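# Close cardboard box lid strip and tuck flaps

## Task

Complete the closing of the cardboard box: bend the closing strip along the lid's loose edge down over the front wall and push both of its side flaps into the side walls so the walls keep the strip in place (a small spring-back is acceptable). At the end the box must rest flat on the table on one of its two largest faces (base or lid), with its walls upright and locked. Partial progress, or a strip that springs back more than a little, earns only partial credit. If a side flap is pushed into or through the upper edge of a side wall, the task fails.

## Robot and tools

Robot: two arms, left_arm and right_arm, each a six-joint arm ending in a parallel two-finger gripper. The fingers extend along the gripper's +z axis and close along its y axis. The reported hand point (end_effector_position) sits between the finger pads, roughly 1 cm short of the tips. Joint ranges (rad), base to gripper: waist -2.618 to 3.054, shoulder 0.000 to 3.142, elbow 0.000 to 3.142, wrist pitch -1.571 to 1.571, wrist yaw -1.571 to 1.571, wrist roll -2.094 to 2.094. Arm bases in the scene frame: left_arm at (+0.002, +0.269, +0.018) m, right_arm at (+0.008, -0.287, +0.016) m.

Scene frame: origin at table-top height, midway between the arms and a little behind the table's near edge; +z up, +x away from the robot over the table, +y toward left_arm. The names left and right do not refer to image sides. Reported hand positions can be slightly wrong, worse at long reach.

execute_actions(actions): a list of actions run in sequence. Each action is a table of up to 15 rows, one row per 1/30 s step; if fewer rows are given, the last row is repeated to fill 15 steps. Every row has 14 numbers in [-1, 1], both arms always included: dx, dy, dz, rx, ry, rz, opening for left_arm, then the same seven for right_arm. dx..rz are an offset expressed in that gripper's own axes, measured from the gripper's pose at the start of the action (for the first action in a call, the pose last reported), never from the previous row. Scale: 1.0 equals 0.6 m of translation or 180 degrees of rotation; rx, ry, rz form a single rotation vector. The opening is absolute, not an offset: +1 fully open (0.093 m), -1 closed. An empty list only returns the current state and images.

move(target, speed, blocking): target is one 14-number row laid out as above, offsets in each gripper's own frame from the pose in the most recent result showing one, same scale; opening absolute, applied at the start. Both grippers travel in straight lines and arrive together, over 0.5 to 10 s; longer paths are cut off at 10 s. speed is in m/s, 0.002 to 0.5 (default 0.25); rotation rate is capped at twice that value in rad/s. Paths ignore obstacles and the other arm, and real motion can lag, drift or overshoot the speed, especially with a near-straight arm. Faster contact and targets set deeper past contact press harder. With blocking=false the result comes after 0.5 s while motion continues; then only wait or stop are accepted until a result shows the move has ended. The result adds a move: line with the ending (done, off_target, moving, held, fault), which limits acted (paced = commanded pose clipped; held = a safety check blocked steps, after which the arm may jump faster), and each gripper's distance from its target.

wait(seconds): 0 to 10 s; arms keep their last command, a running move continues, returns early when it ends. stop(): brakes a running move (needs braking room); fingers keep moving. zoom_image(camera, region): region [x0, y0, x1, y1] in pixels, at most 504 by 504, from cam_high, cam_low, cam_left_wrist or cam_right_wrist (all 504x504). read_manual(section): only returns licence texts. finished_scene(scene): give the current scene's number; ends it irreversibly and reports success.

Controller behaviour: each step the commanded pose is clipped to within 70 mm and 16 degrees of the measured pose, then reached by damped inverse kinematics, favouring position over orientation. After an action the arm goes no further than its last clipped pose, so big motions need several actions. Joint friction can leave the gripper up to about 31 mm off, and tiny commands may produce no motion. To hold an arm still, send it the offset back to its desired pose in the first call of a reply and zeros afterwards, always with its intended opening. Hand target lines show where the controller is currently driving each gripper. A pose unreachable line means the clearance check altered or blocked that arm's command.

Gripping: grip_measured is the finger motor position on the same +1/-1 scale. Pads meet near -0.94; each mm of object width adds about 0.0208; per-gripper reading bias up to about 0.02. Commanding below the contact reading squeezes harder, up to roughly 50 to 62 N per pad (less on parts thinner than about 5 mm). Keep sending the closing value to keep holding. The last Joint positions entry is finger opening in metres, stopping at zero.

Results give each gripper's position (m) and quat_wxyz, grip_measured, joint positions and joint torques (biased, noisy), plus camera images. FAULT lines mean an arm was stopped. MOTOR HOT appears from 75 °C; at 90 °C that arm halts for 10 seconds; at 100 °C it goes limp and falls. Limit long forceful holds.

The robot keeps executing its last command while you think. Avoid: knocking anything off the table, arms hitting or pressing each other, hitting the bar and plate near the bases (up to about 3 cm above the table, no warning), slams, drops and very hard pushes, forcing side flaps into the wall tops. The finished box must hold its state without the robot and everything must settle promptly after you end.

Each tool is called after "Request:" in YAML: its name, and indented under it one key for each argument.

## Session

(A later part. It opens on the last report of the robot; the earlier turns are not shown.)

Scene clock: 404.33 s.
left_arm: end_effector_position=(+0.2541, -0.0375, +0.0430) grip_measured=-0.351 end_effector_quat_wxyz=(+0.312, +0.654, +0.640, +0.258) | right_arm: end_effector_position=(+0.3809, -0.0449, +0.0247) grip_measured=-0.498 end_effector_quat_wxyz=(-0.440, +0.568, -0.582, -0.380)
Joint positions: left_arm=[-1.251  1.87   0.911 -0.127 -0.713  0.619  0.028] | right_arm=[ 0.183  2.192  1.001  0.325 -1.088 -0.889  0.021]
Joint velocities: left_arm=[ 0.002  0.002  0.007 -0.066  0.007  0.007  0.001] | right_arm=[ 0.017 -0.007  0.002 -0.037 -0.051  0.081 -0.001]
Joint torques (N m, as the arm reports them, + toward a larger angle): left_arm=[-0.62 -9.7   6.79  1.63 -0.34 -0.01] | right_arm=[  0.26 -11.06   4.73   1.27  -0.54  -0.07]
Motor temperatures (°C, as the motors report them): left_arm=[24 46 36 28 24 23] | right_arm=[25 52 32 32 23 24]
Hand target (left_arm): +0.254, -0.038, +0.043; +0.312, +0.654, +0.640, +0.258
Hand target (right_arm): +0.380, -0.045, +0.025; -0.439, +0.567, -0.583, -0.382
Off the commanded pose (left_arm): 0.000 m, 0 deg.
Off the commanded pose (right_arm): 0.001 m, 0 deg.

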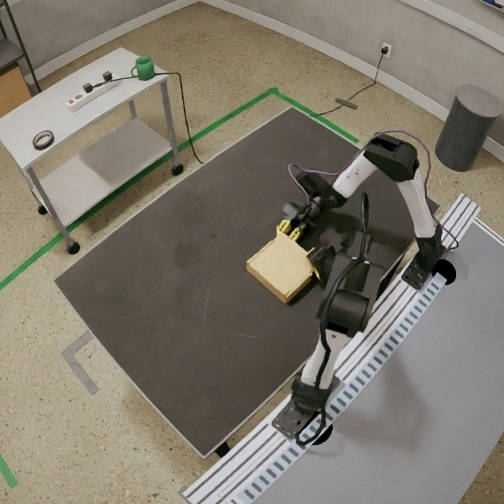

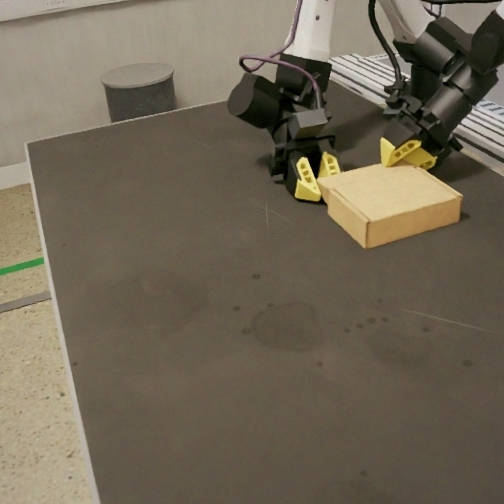

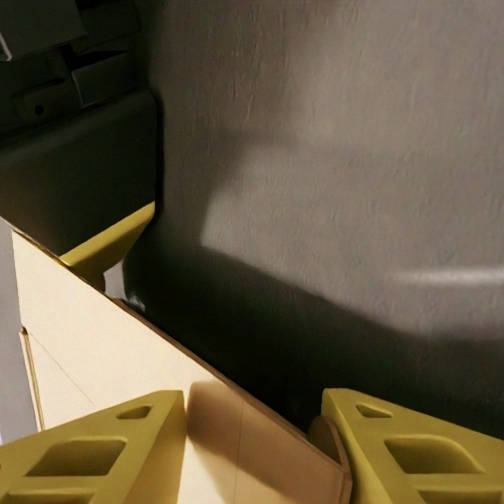

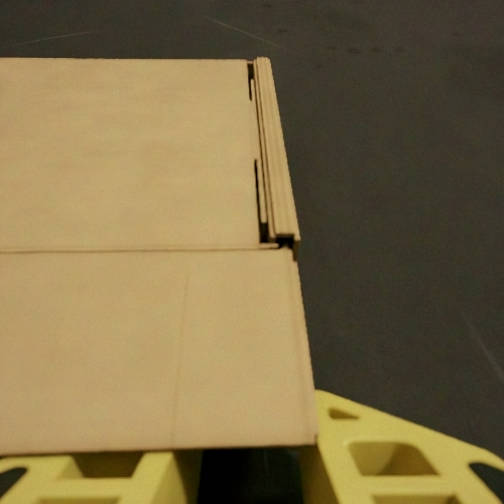

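Request:
move:
  target: [0,0,0,0,0,0,-0.35,0.03,0.035,0.015,-0.01,0.008,0.01,0.3]
  speed: 0.04

Request:
execute_actions:
  actions:
    - [[0,0,0,0,0,0,-0.35,0,0,0,0,0,0,-0.2]]
    - [[0,0,0,0,0,0,-0.35,0,0,0,0,0,0,-0.45]]
    - [[0,0,0,0,0,0,-0.35,0,0,0,0,0,0,-0.45]]

Request:
zoom_image:
  camera: "cam_low"
  region: [240,140,400,260]

Scene clock: 411.37 s.
left_arm: end_effector_position=(+0.2541, -0.0375, +0.0430) grip_measured=-0.351 end_effector_quat_wxyz=(+0.312, +0.654, +0.640, +0.258) | right_arm: end_effector_position=(+0.3758, -0.0459, +0.0207) grip_measured=+0.298 end_effector_quat_wxyz=(-0.437, +0.568, -0.584, -0.382)
Joint positions: left_arm=[-1.251  1.87   0.911 -0.127 -0.714  0.619  0.028] | right_arm=[ 0.183  2.193  0.984  0.331 -1.089 -0.895  0.06 ]
Joint velocities: left_arm=[-0.017  0.007  0.012 -0.022 -0.022 -0.007  0.001] | right_arm=[-0.007  0.007 -0.002  0.022 -0.037  0.022 -0.   ]
Joint torques (N m, as the arm reports them, + toward a larger angle): left_arm=[-0.75 -9.68  6.69  1.65 -0.33 -0.01] | right_arm=[ 1.89 -9.37  2.92  1.36 -0.41 -0.18]
Motor temperatures (°C, as the motors report them): left_arm=[24 46 36 28 24 23] | right_arm=[25 52 32 32 23 24]
Hand target (left_arm): +0.254, -0.038, +0.043; +0.312, +0.654, +0.640, +0.258
Hand target (right_arm): +0.361, -0.042, +0.004; -0.418, +0.571, -0.591, -0.389
Off the commanded pose (left_arm): 0.000 m, 0 deg.
Off the commanded pose (right_arm): 0.023 m, 2 deg.
move: off_target (right_arm)

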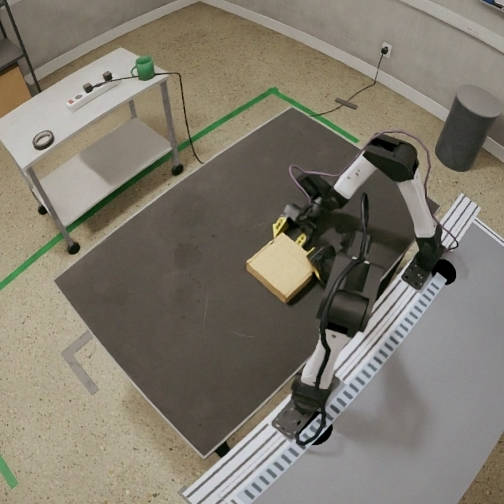

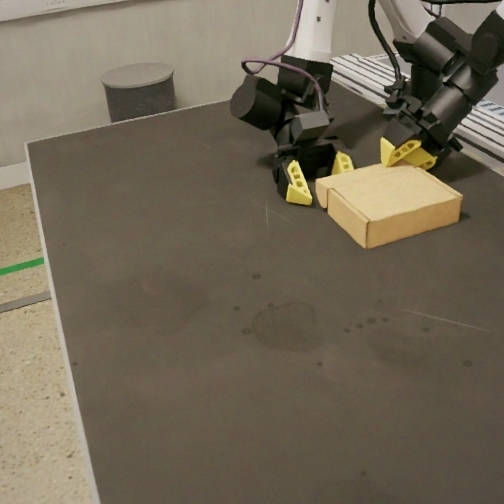

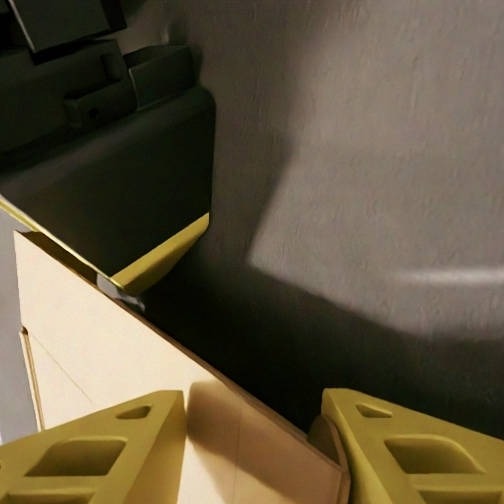

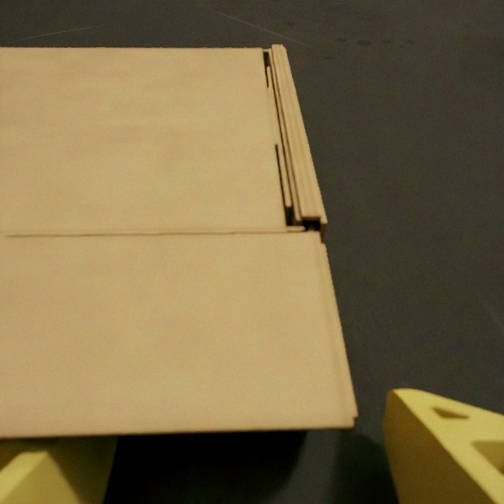

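Scene clock: 412.87 s.
left_arm: end_effector_position=(+0.2541, -0.0375, +0.0430) grip_measured=-0.351 end_effector_quat_wxyz=(+0.312, +0.654, +0.640, +0.258) | right_arm: end_effector_position=(+0.3763, -0.0458, +0.0211) grip_measured=-0.448 end_effector_quat_wxyz=(-0.438, +0.568, -0.583, -0.381)
Joint positions: left_arm=[-1.251  1.87   0.911 -0.127 -0.714  0.619  0.028] | right_arm=[ 0.183  2.193  0.984  0.334 -1.089 -0.895  0.024]
Joint velocities: left_arm=[-0.012  0.017 -0.002 -0.081 -0.051 -0.095  0.   ] | right_arm=[-0.007 -0.002 -0.002 -0.095 -0.037 -0.037  0.   ]
Joint torques (N m, as the arm reports them, + toward a larger angle): left_arm=[-0.68 -9.65  6.82  1.64 -0.34 -0.01] | right_arm=[  0.29 -11.05   4.78   1.27  -0.55  -0.11]
Motor temperatures (°C, as the motors report them): left_arm=[24 46 36 28 24 23] | right_arm=[25 52 32 32 23 24]
Hand target (left_arm): +0.254, -0.038, +0.043; +0.312, +0.654, +0.640, +0.258
Hand target (right_arm): +0.376, -0.046, +0.021; -0.438, +0.568, -0.583, -0.381
Off the commanded pose (left_arm): 0.000 m, 0 deg.
Off the commanded pose (right_arm): 0.000 m, 0 deg.

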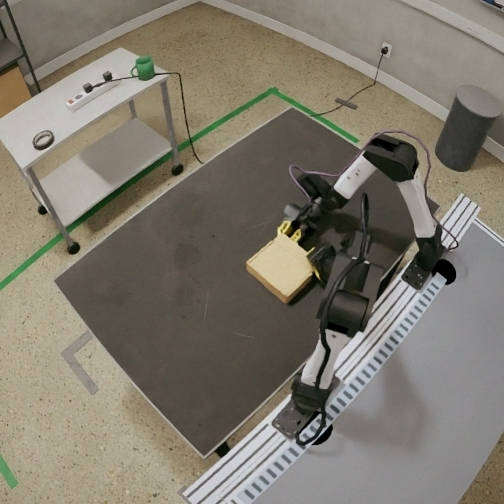

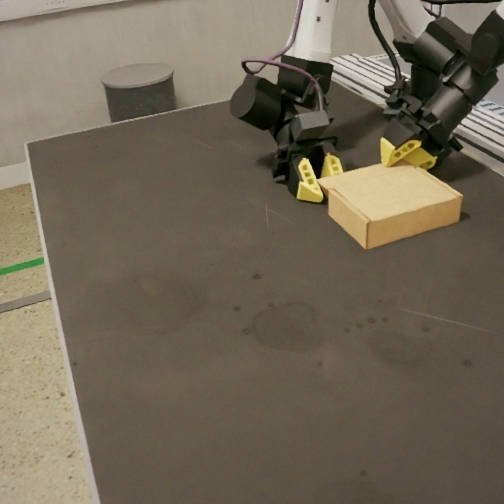

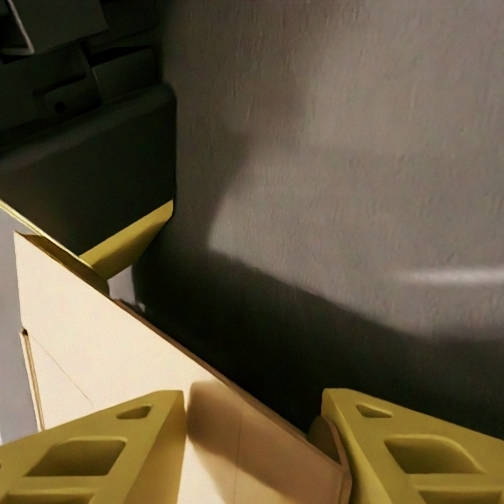

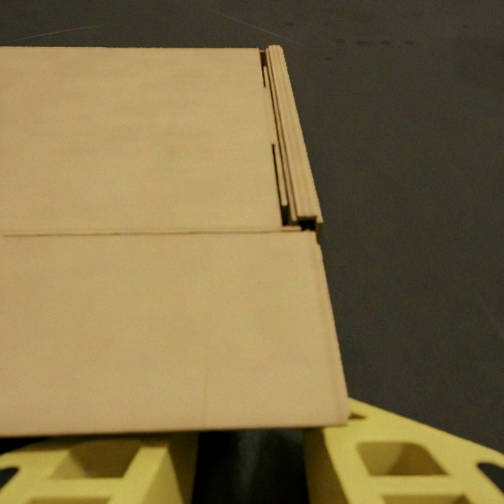

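Region (240, 140, 400, 260) of cam_low's 504x504 image, scaled by 3.150, with more detail than that image has; it fills the top 378 rows of this view, and the rest is white.

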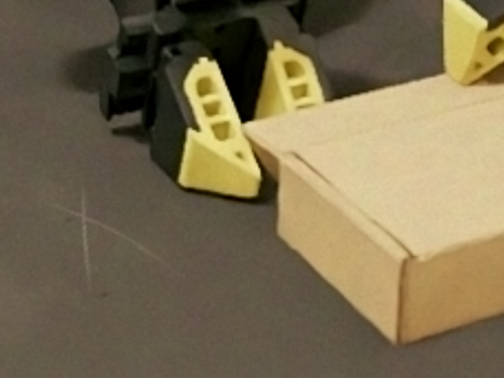

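Folded more than before; open and check.

Request:
execute_actions:
  actions:
    - [[0,0,0,0,0,0,-0.35,0,0,0,0,0,0,1]]
    - [[0,0,0,0,0,0,-0.35,0,0,0,0,0,0,1]]

Request:
zoom_image:
  camera: "cam_low"
  region: [240,140,400,260]

Scene clock: 417.77 s.
left_arm: end_effector_position=(+0.2541, -0.0375, +0.0430) grip_measured=-0.351 end_effector_quat_wxyz=(+0.312, +0.654, +0.640, +0.258) | right_arm: end_effector_position=(+0.3775, -0.0455, +0.0222) grip_measured=+1.000 end_effector_quat_wxyz=(-0.441, +0.568, -0.581, -0.380)
Joint positions: left_arm=[-1.251  1.87   0.911 -0.127 -0.714  0.619  0.028] | right_arm=[ 0.183  2.193  0.984  0.346 -1.089 -0.89   0.093]
Joint velocities: left_arm=[-0.002  0.002  0.002 -0.007  0.051 -0.066  0.   ] | right_arm=[-0.002 -0.007  0.007  0.037 -0.007 -0.037  0.   ]
Joint torques (N m, as the arm reports them, + toward a larger angle): left_arm=[-0.64 -9.83  6.85  1.62 -0.36  0.01] | right_arm=[  0.25 -11.16   4.77   1.28  -0.56  -0.08]
Motor temperatures (°C, as the motors report them): left_arm=[24 46 36 28 24 23] | right_arm=[25 52 32 32 23 24]
Hand target (left_arm): +0.254, -0.038, +0.043; +0.312, +0.654, +0.640, +0.258
Hand target (right_arm): +0.377, -0.046, +0.022; -0.441, +0.568, -0.581, -0.380
Off the commanded pose (left_arm): 0.000 m, 0 deg.
Off the commanded pose (right_arm): 0.000 m, 0 deg.

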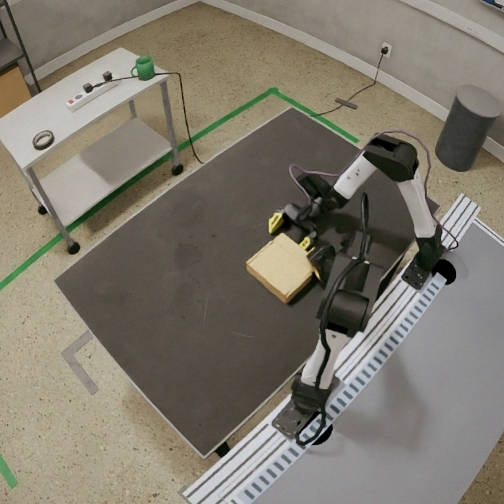

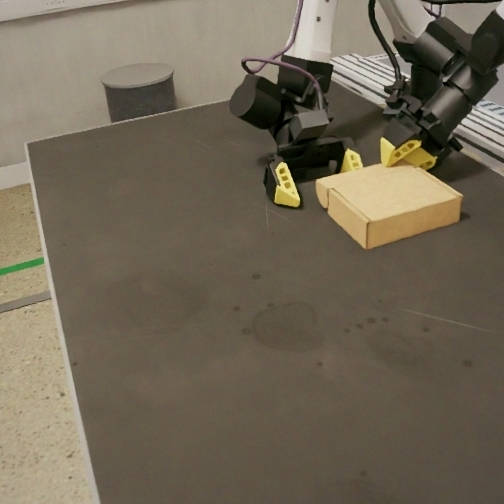

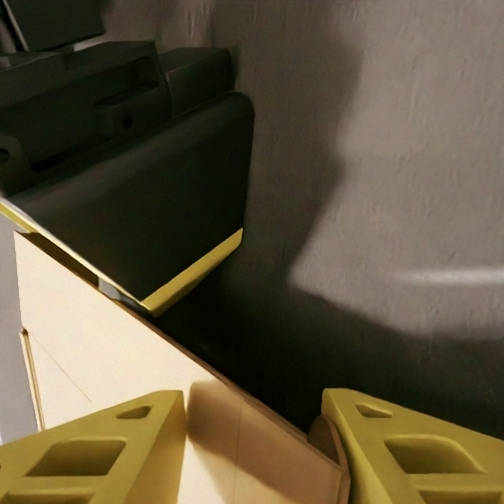

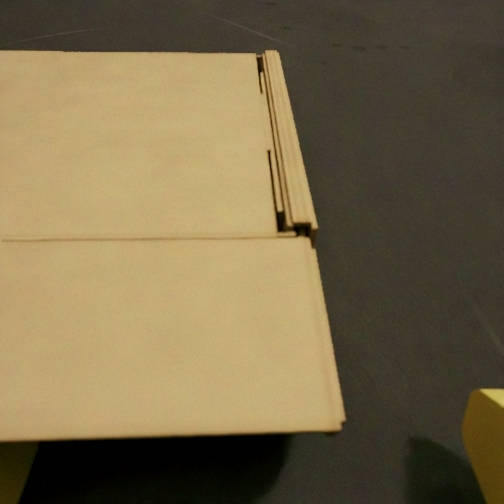

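Region (240, 140, 400, 260) of cam_low's 504x504 image, scaled by 3.150, with more detail than that image has; it fills the top 378 rows of this view, and the rest is white.

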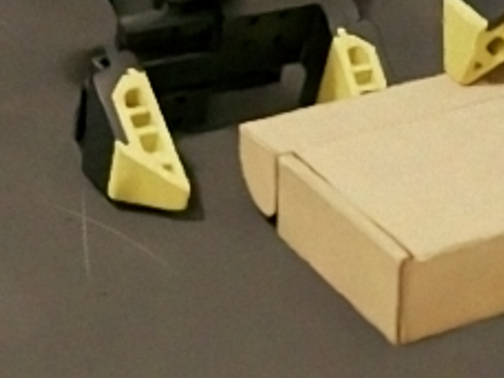

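Request:
execute_actions:
  actions:
    - [[0,0,0,0,0,0,-0.35,0,0,0,0,0,0,-0.2]]
    - [[0,0,0,0,0,0,-0.35,0,0,0,0,0,0,-0.54]]
    - [[0,0,0,0,0,0,-0.35,0,0,0,0,0,0,-0.54]]
    - [[0,0,0,0,0,0,-0.35,0,0,0,0,0,0,1]]
    - [[0,0,0,0,0,0,-0.35,0,0,0,0,0,0,1]]

Request:
move:
  target: [0,0,0,0,0,0,-0.35,0.03,-0.025,-0.11,-0.02,0,0.02,1]
  speed: 0.07

Request:
zoom_image:
  camera: "cam_right_wrist"
  region: [150,60,350,260]

Scene clock: 427.97 s.
left_arm: end_effector_position=(+0.2541, -0.0375, +0.0430) grip_measured=-0.351 end_effector_quat_wxyz=(+0.312, +0.654, +0.640, +0.258) | right_arm: end_effector_position=(+0.3803, -0.0453, +0.0235) grip_measured=+1.000 end_effector_quat_wxyz=(-0.447, +0.569, -0.579, -0.375)
Joint positions: left_arm=[-1.251  1.87   0.911 -0.127 -0.713  0.619  0.028] | right_arm=[ 0.183  2.193  0.984  0.365 -1.084 -0.885  0.093]
Joint velocities: left_arm=[ 0.002 -0.007  0.002 -0.007  0.007  0.081 -0.001] | right_arm=[-0.037  0.012  0.002  0.051  0.007  0.081  0.   ]
Joint torques (N m, as the arm reports them, + toward a larger angle): left_arm=[-0.7  -9.71  6.79  1.66 -0.38 -0.01] | right_arm=[  0.35 -11.18   4.61   1.3   -0.54  -0.07]
Motor temperatures (°C, as the motors report them): left_arm=[24 46 36 28 24 23] | right_arm=[25 52 32 32 23 24]
Hand target (left_arm): +0.254, -0.038, +0.043; +0.312, +0.654, +0.640, +0.258
Hand target (right_arm): +0.380, -0.045, +0.023; -0.447, +0.569, -0.579, -0.375
Off the commanded pose (left_arm): 0.000 m, 0 deg.
Off the commanded pose (right_arm): 0.000 m, 0 deg.

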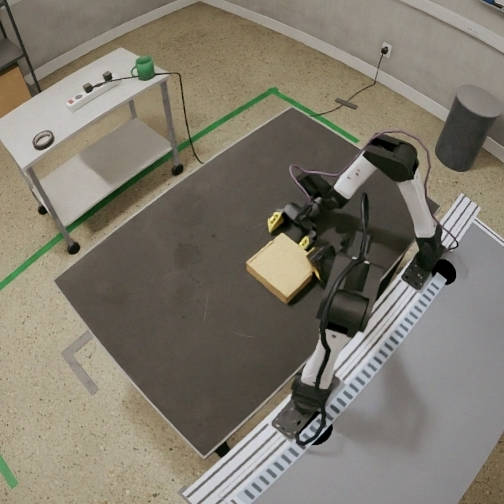

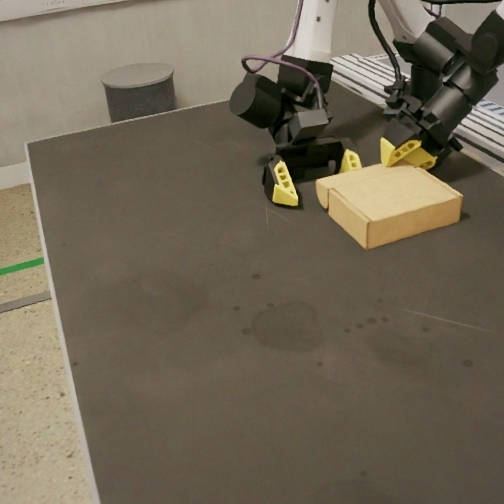

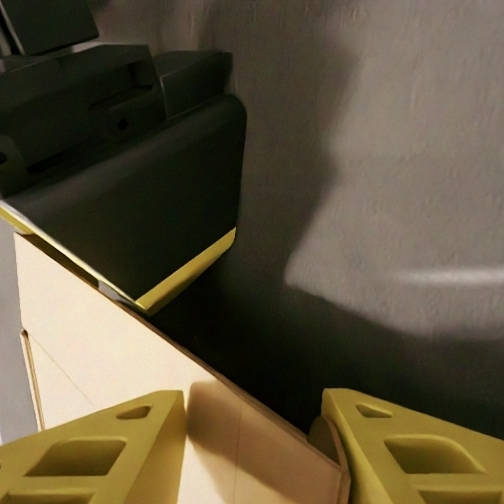

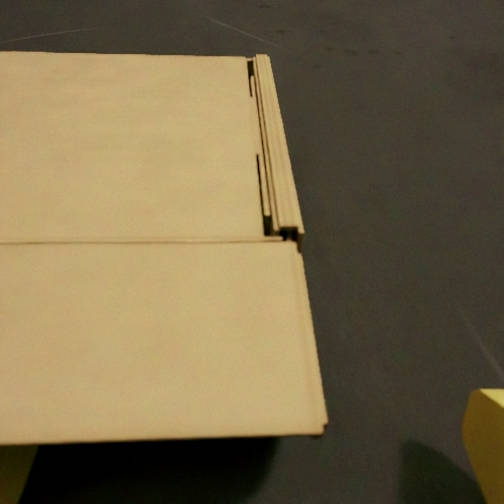

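Scene clock: 429.60 s.
left_arm: end_effector_position=(+0.2541, -0.0375, +0.0430) grip_measured=-0.351 end_effector_quat_wxyz=(+0.312, +0.654, +0.640, +0.258) | right_arm: end_effector_position=(+0.3886, -0.1150, +0.0274) grip_measured=+1.000 end_effector_quat_wxyz=(-0.414, +0.570, -0.587, -0.398)
Joint positions: left_arm=[-1.251  1.87   0.911 -0.127 -0.713  0.619  0.028] | right_arm=[-0.009  2.219  1.202 -0.347 -1.182 -1.375  0.093]
Joint velocities: left_arm=[-0.007 -0.007  0.012  0.051  0.022  0.037 -0.   ] | right_arm=[ 0.002 -0.022  0.012 -0.007  0.066 -0.022  0.   ]
Joint torques (N m, as the arm reports them, + toward a larger angle): left_arm=[-0.74 -9.69  6.83  1.67 -0.33  0.02] | right_arm=[  0.08 -10.06   6.08   0.34  -0.74  -0.11]
Motor temperatures (°C, as the motors report them): left_arm=[24 47 36 28 24 23] | right_arm=[25 52 33 32 23 24]
Hand target (left_arm): +0.254, -0.038, +0.043; +0.312, +0.654, +0.640, +0.258
Hand target (right_arm): +0.390, -0.115, +0.026; -0.413, +0.568, -0.586, -0.405
Off the commanded pose (left_arm): 0.000 m, 0 deg.
Off the commanded pose (right_arm): 0.002 m, 1 deg.
move: done

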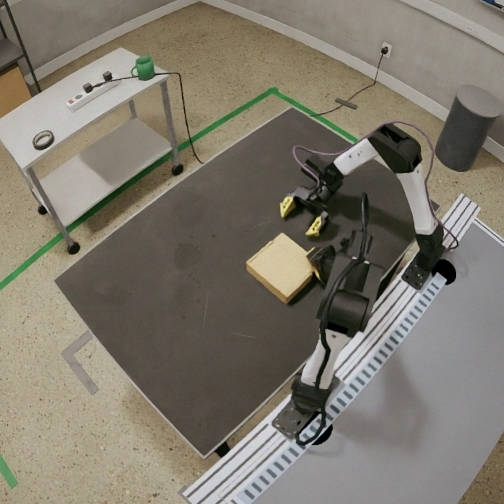

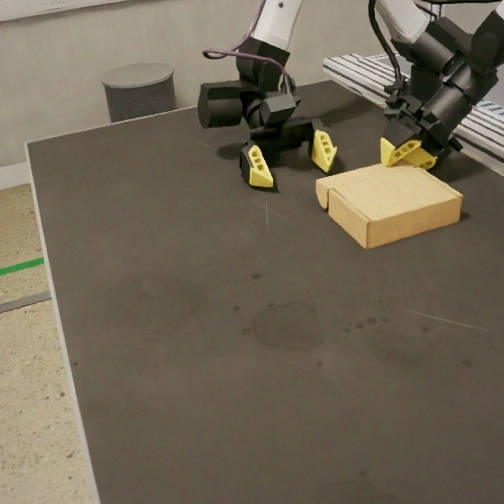

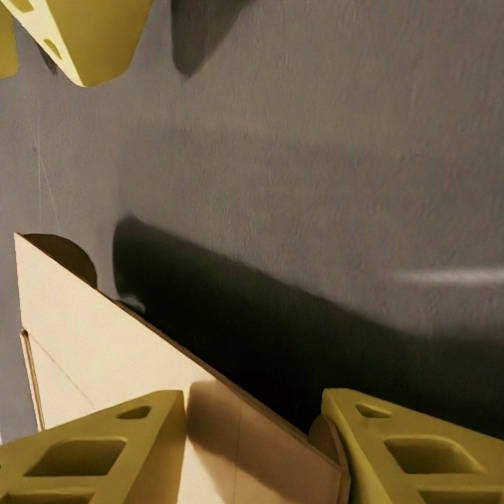

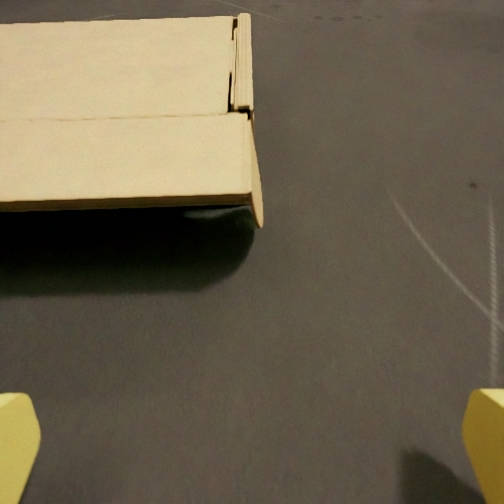

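Region (150, 60, 350, 260) of cam_right_wrist's 504x504 image, scaled by 2.520, with more detail than that image has.

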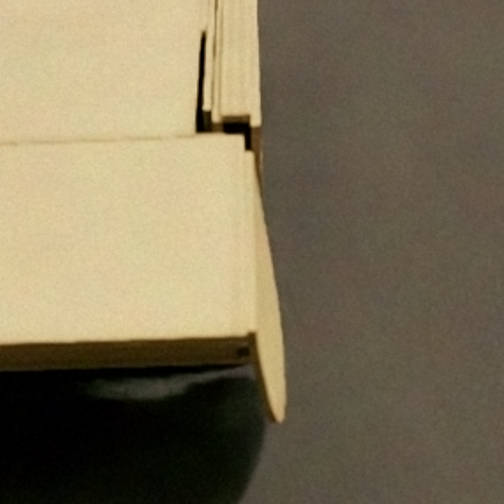

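Request:
move:
  target: [0,0,0,0,0,0,0.5,0,0,0,0,0,0,1]

Request:
move:
  target: [0.1,0,-0.17,0,0,0,0.5,0,0,0,0,0,0,1]
  speed: 0.12

Request:
move:
  target: [0.2,0.1,0,0,0,0,0.5,0,0.235,0,0,0,0,1]
  speed: 0.12

Request:
zoom_image:
  camera: "cam_right_wrist"
  region: [150,60,350,260]

Scene clock: 445.30 s.
left_arm: end_effector_position=(+0.2546, -0.0372, +0.0435) grip_measured=+0.498 end_effector_quat_wxyz=(+0.312, +0.653, +0.640, +0.260) | right_arm: end_effector_position=(+0.3876, -0.1150, +0.0273) grip_measured=+1.000 end_effector_quat_wxyz=(-0.413, +0.571, -0.587, -0.399)
Joint positions: left_arm=[-1.251  1.87   0.911 -0.126 -0.718  0.619  0.069] | right_arm=[-0.009  2.219  1.202 -0.355 -1.182 -1.381  0.093]
Joint velocities: left_arm=[-0.017 -0.022  0.007  0.022 -0.007  0.037 -0.001] | right_arm=[ 0.007 -0.002 -0.007  0.007  0.022  0.037  0.   ]
Joint torques (N m, as the arm reports them, + toward a larger angle): left_arm=[-0.79 -9.87  6.82  1.63 -0.28 -0.01] | right_arm=[  0.15 -11.46   4.84   0.62  -0.68  -0.03]
Motor temperatures (°C, as the motors report them): left_arm=[24 47 37 28 24 23] | right_arm=[25 52 34 30 23 24]
Hand target (left_arm): +0.254, -0.038, +0.043; +0.312, +0.654, +0.640, +0.258
Hand target (right_arm): +0.389, -0.115, +0.027; -0.414, +0.570, -0.587, -0.398
Off the commanded pose (left_arm): 0.001 m, 0 deg.
Off the commanded pose (right_arm): 0.001 m, 0 deg.
move: done

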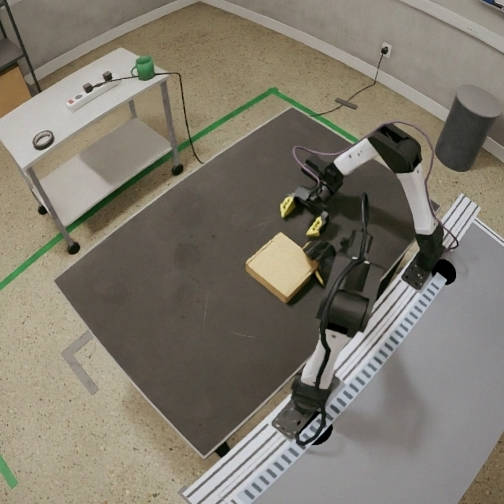

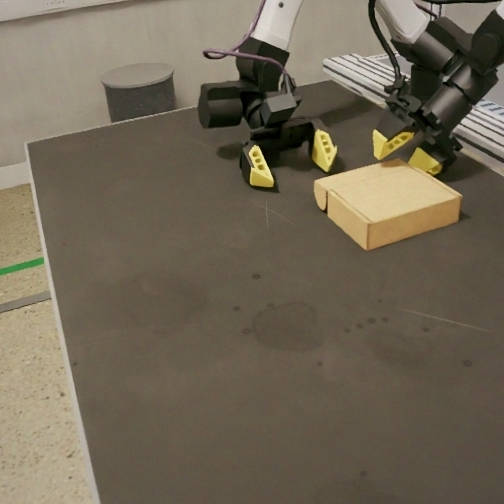

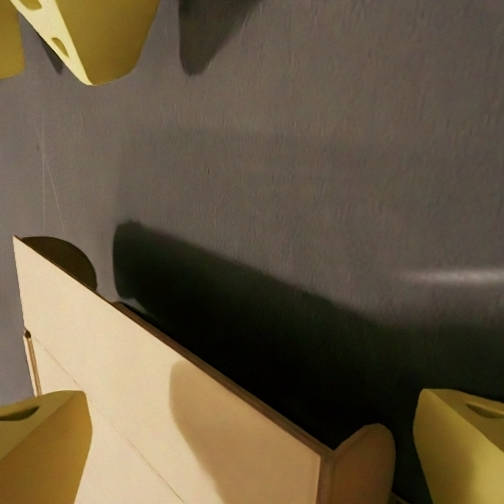

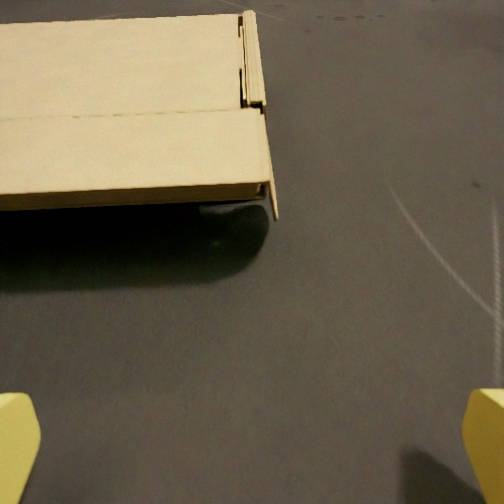

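Scene clock: 446.93 s.
left_arm: end_effector_position=(+0.1874, +0.0238, +0.1114) grip_measured=+0.498 end_effector_quat_wxyz=(+0.320, +0.648, +0.642, +0.254) | right_arm: end_effector_position=(+0.3876, -0.1150, +0.0273) grip_measured=+1.000 end_effector_quat_wxyz=(-0.413, +0.571, -0.587, -0.399)
Joint positions: left_arm=[-1.41   1.438  0.772 -0.535 -0.782  0.418  0.069] | right_arm=[-0.009  2.219  1.202 -0.355 -1.182 -1.381  0.093]
Joint velocities: left_arm=[ 0.007  0.012 -0.007 -0.037  0.007 -0.051 -0.001] | right_arm=[ 0.022 -0.002 -0.012 -0.037 -0.022 -0.007  0.   ]
Joint torques (N m, as the arm reports them, + toward a larger angle): left_arm=[-1.43 -7.27  5.81  1.2  -0.44 -0.03] | right_arm=[  0.24 -11.56   4.85   0.53  -0.64  -0.05]
Motor temperatures (°C, as the motors report them): left_arm=[24 47 36 28 24 23] | right_arm=[25 52 34 30 23 24]
Hand target (left_arm): +0.183, +0.032, +0.108; +0.314, +0.653, +0.639, +0.259
Hand target (right_arm): +0.388, -0.115, +0.027; -0.413, +0.571, -0.587, -0.399
Off the commanded pose (left_arm): 0.009 m, 1 deg.
Off the commanded pose (right_arm): 0.000 m, 0 deg.
move: done

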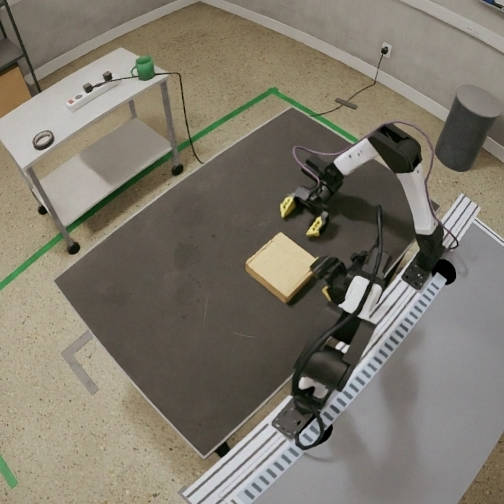

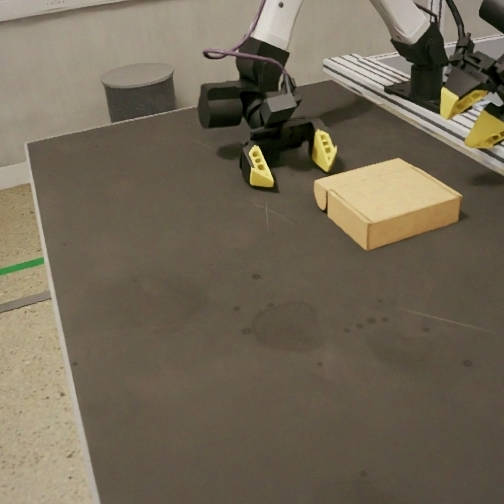

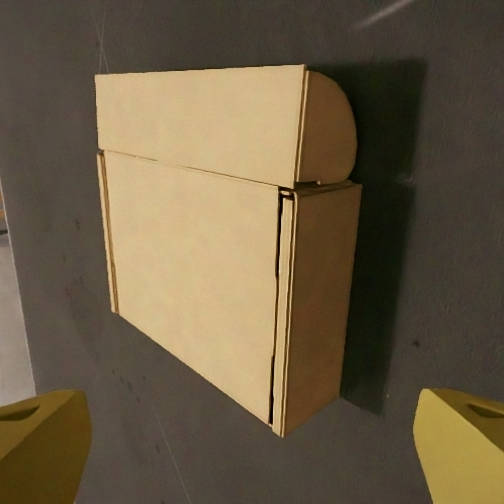

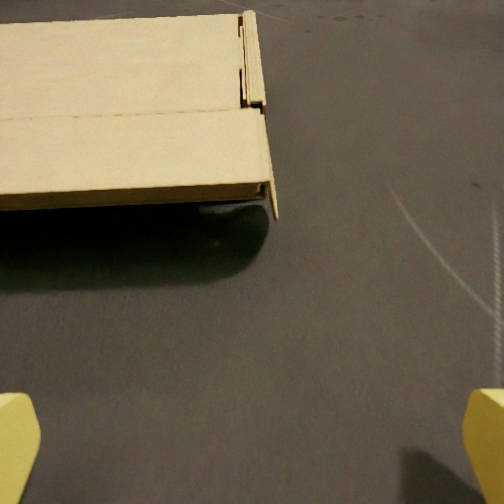

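Scene clock: 448.73 s.
left_arm: end_effector_position=(+0.2357, +0.1422, +0.1495) grip_measured=+0.498 end_effector_quat_wxyz=(+0.321, +0.645, +0.645, +0.257) | right_arm: end_effector_position=(+0.2567, -0.1147, +0.0298) grip_measured=+1.000 end_effector_quat_wxyz=(-0.421, +0.568, -0.586, -0.396)
Joint positions: left_arm=[-0.92   0.917  0.579 -0.531 -0.532  0.944  0.069] | right_arm=[ 0.014  1.874  0.563  0.033 -1.182 -1.293  0.093]
Joint velocities: left_arm=[-0.007  0.002 -0.017  0.066  0.037  0.037 -0.002] | right_arm=[ 0.002 -0.002  0.002  0.037 -0.037  0.066  0.   ]
Joint torques (N m, as the arm reports them, + toward a larger angle): left_arm=[ 0.08 -3.48  6.64  2.08 -0.15  0.07] | right_arm=[ 1.53 -8.08  2.04  0.81 -0.55 -0.04]
Motor temperatures (°C, as the motors report them): left_arm=[24 46 36 28 24 23] | right_arm=[25 52 34 30 23 24]
Hand target (left_arm): +0.232, +0.147, +0.142; +0.316, +0.648, +0.644, +0.255
Hand target (right_arm): +0.247, -0.112, +0.028; -0.414, +0.571, -0.586, -0.399
Off the commanded pose (left_arm): 0.005 m, 1 deg.
Off the commanded pose (right_arm): 0.011 m, 1 deg.
move: off_target (right_arm)

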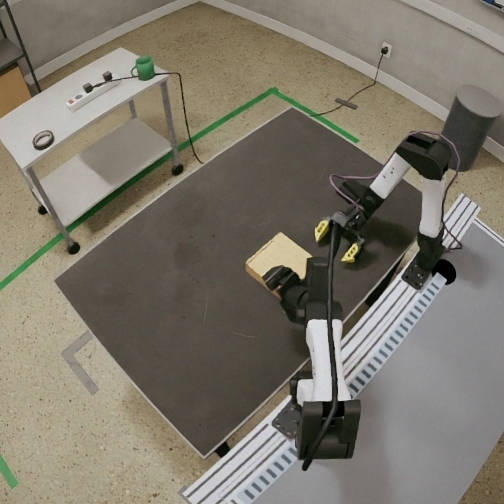

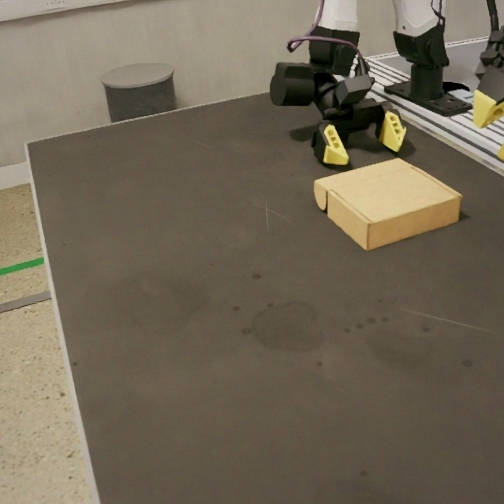

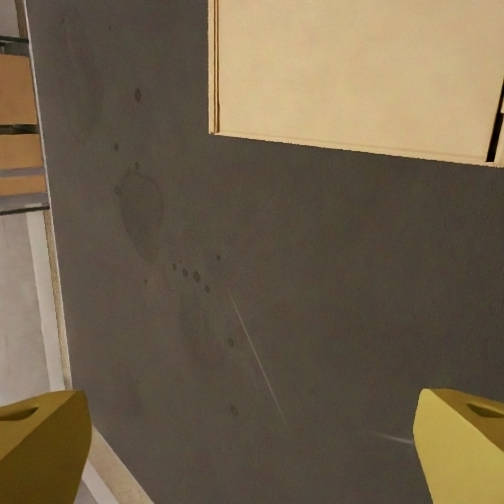

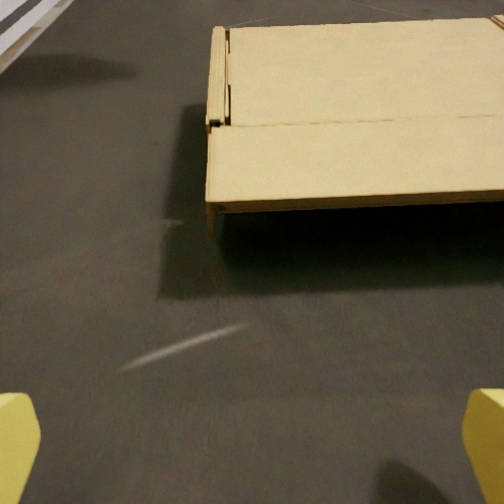

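Region (150, 60, 350, 260) of cam_right_wrist's 504x504 image, scaled by 2.520, with more detail than that image has.

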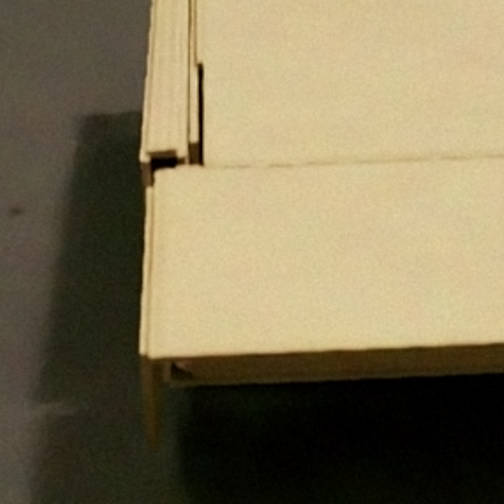

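Request:
execute_actions:
  actions: []

Scene clock: 464.87 s.
left_arm: end_effector_position=(+0.2356, +0.1420, +0.1494) grip_measured=+0.498 end_effector_quat_wxyz=(+0.321, +0.645, +0.644, +0.256) | right_arm: end_effector_position=(+0.2571, -0.1147, +0.0299) grip_measured=+1.000 end_effector_quat_wxyz=(-0.421, +0.568, -0.586, -0.396)
Joint positions: left_arm=[-0.92   0.917  0.579 -0.531 -0.531  0.946  0.069] | right_arm=[ 0.014  1.874  0.563  0.036 -1.182 -1.29   0.093]
Joint velocities: left_arm=[-0.002 -0.012 -0.027  0.095  0.022  0.022 -0.   ] | right_arm=[-0.007 -0.012  0.002 -0.037 -0.037  0.022  0.   ]
Joint torques (N m, as the arm reports them, + toward a larger angle): left_arm=[ 0.11 -3.36  6.56  2.1  -0.12  0.07] | right_arm=[ 1.52 -8.17  2.    0.78 -0.6  -0.03]
Motor temperatures (°C, as the motors report them): left_arm=[24 43 36 30 24 23] | right_arm=[25 50 32 30 23 24]
Hand target (left_arm): +0.232, +0.147, +0.142; +0.316, +0.648, +0.644, +0.255
Hand target (right_arm): +0.247, -0.112, +0.028; -0.414, +0.571, -0.586, -0.399
Off the commanded pose (left_arm): 0.005 m, 0 deg.
Off the commanded pose (right_arm): 0.012 m, 1 deg.

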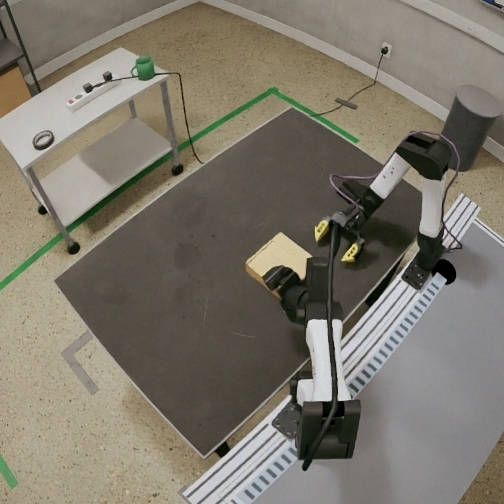

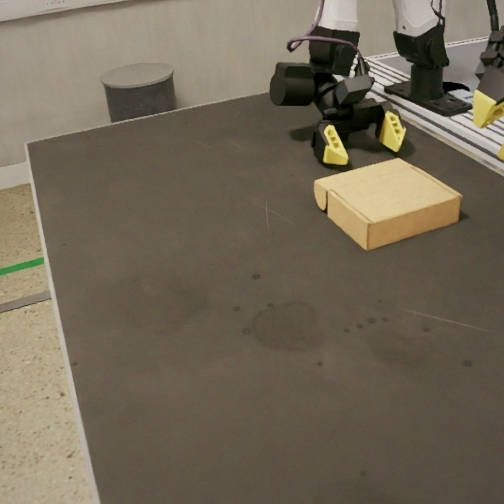

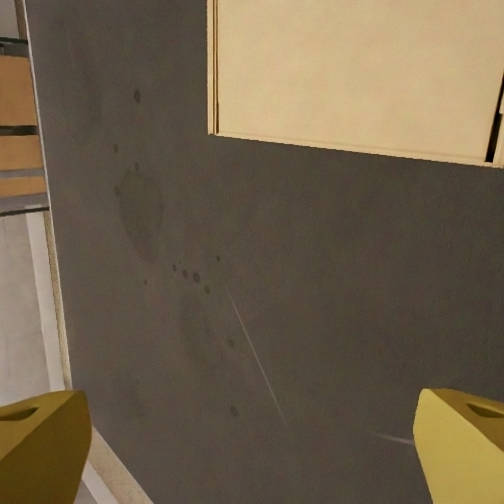

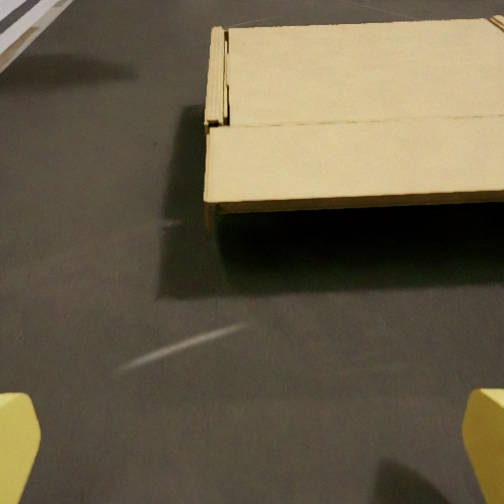

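Request:
move:
  target: [-0.147,0.137,0.296,0.186,0.233,-0.468,0.5,-0.152,0.047,-0.073,0.294,0.313,0.422,0.1]
  speed: 0.2

Scene clock: 522.03 s.
left_arm: end_effector_position=(+0.4184, +0.0403, +0.1119) grip_measured=+0.498 end_effector_quat_wxyz=(+0.014, +0.012, +1.000, -0.006) | right_arm: end_effector_position=(+0.2278, -0.1271, +0.1312) grip_measured=+0.102 end_effector_quat_wxyz=(+0.008, +0.008, +1.000, +0.015)
Joint positions: left_arm=[-0.6    2.438  2.401 -1.506 -0.022 -0.49   0.069] | right_arm=[ 0.607  1.551  1.224 -1.217  0.025  0.674  0.05 ]
Joint velocities: left_arm=[ 0.007 -0.017 -0.002 -0.037 -0.037  0.066  0.   ] | right_arm=[ 0.007 -0.002 -0.002 -0.022 -0.007  0.022 -0.001]
Joint torques (N m, as the arm reports them, + toward a larger angle): left_arm=[ -0.39 -12.91   9.08   0.39   0.    -0.02] | right_arm=[ 1.42 -5.39  7.6   0.16  0.01  0.  ]
Motor temperatures (°C, as the motors report them): left_arm=[24 39 37 30 24 23] | right_arm=[25 46 31 30 23 24]
Hand target (left_arm): +0.417, +0.041, +0.102; -0.001, +0.007, +1.000, -0.003
Hand target (right_arm): +0.229, -0.124, +0.132; +0.008, +0.004, +1.000, +0.009
Off the commanded pose (left_arm): 0.012 m, 2 deg.
Off the commanded pose (right_arm): 0.003 m, 2 deg.
move: off_target (left_arm)

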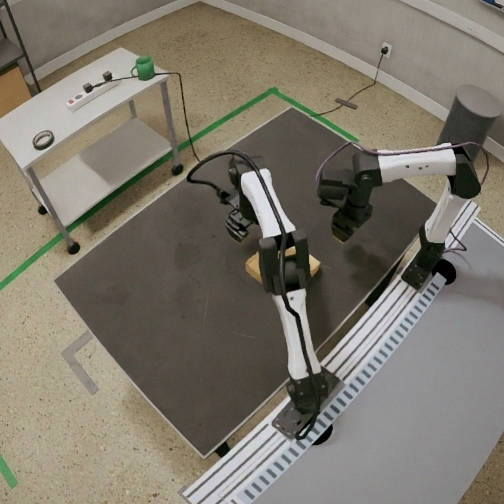

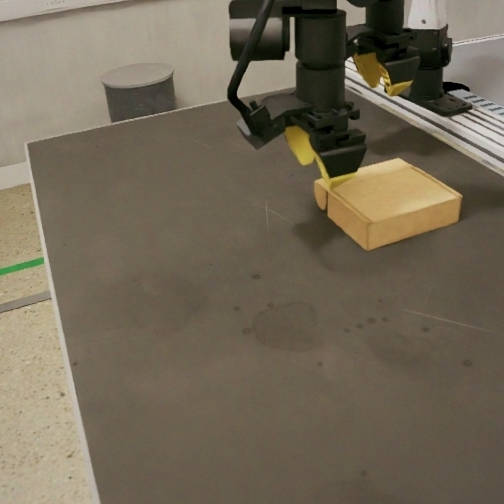

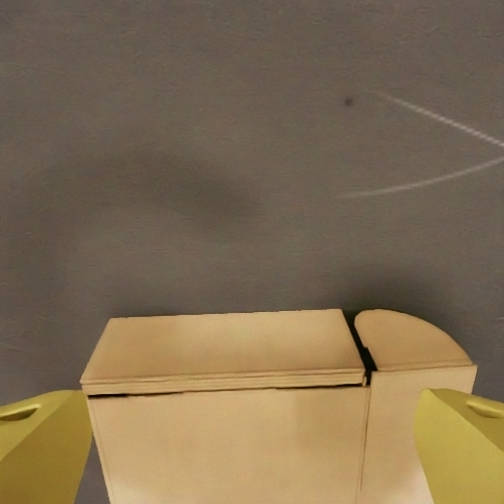

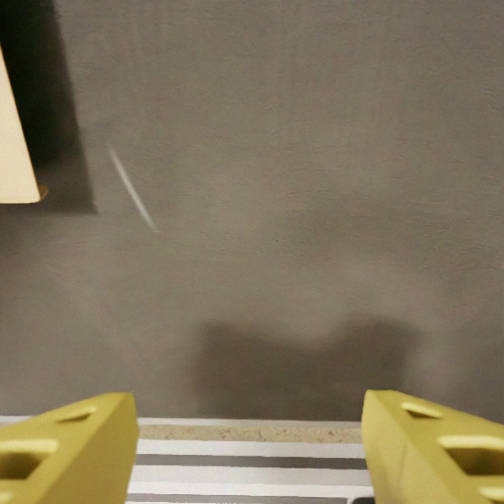

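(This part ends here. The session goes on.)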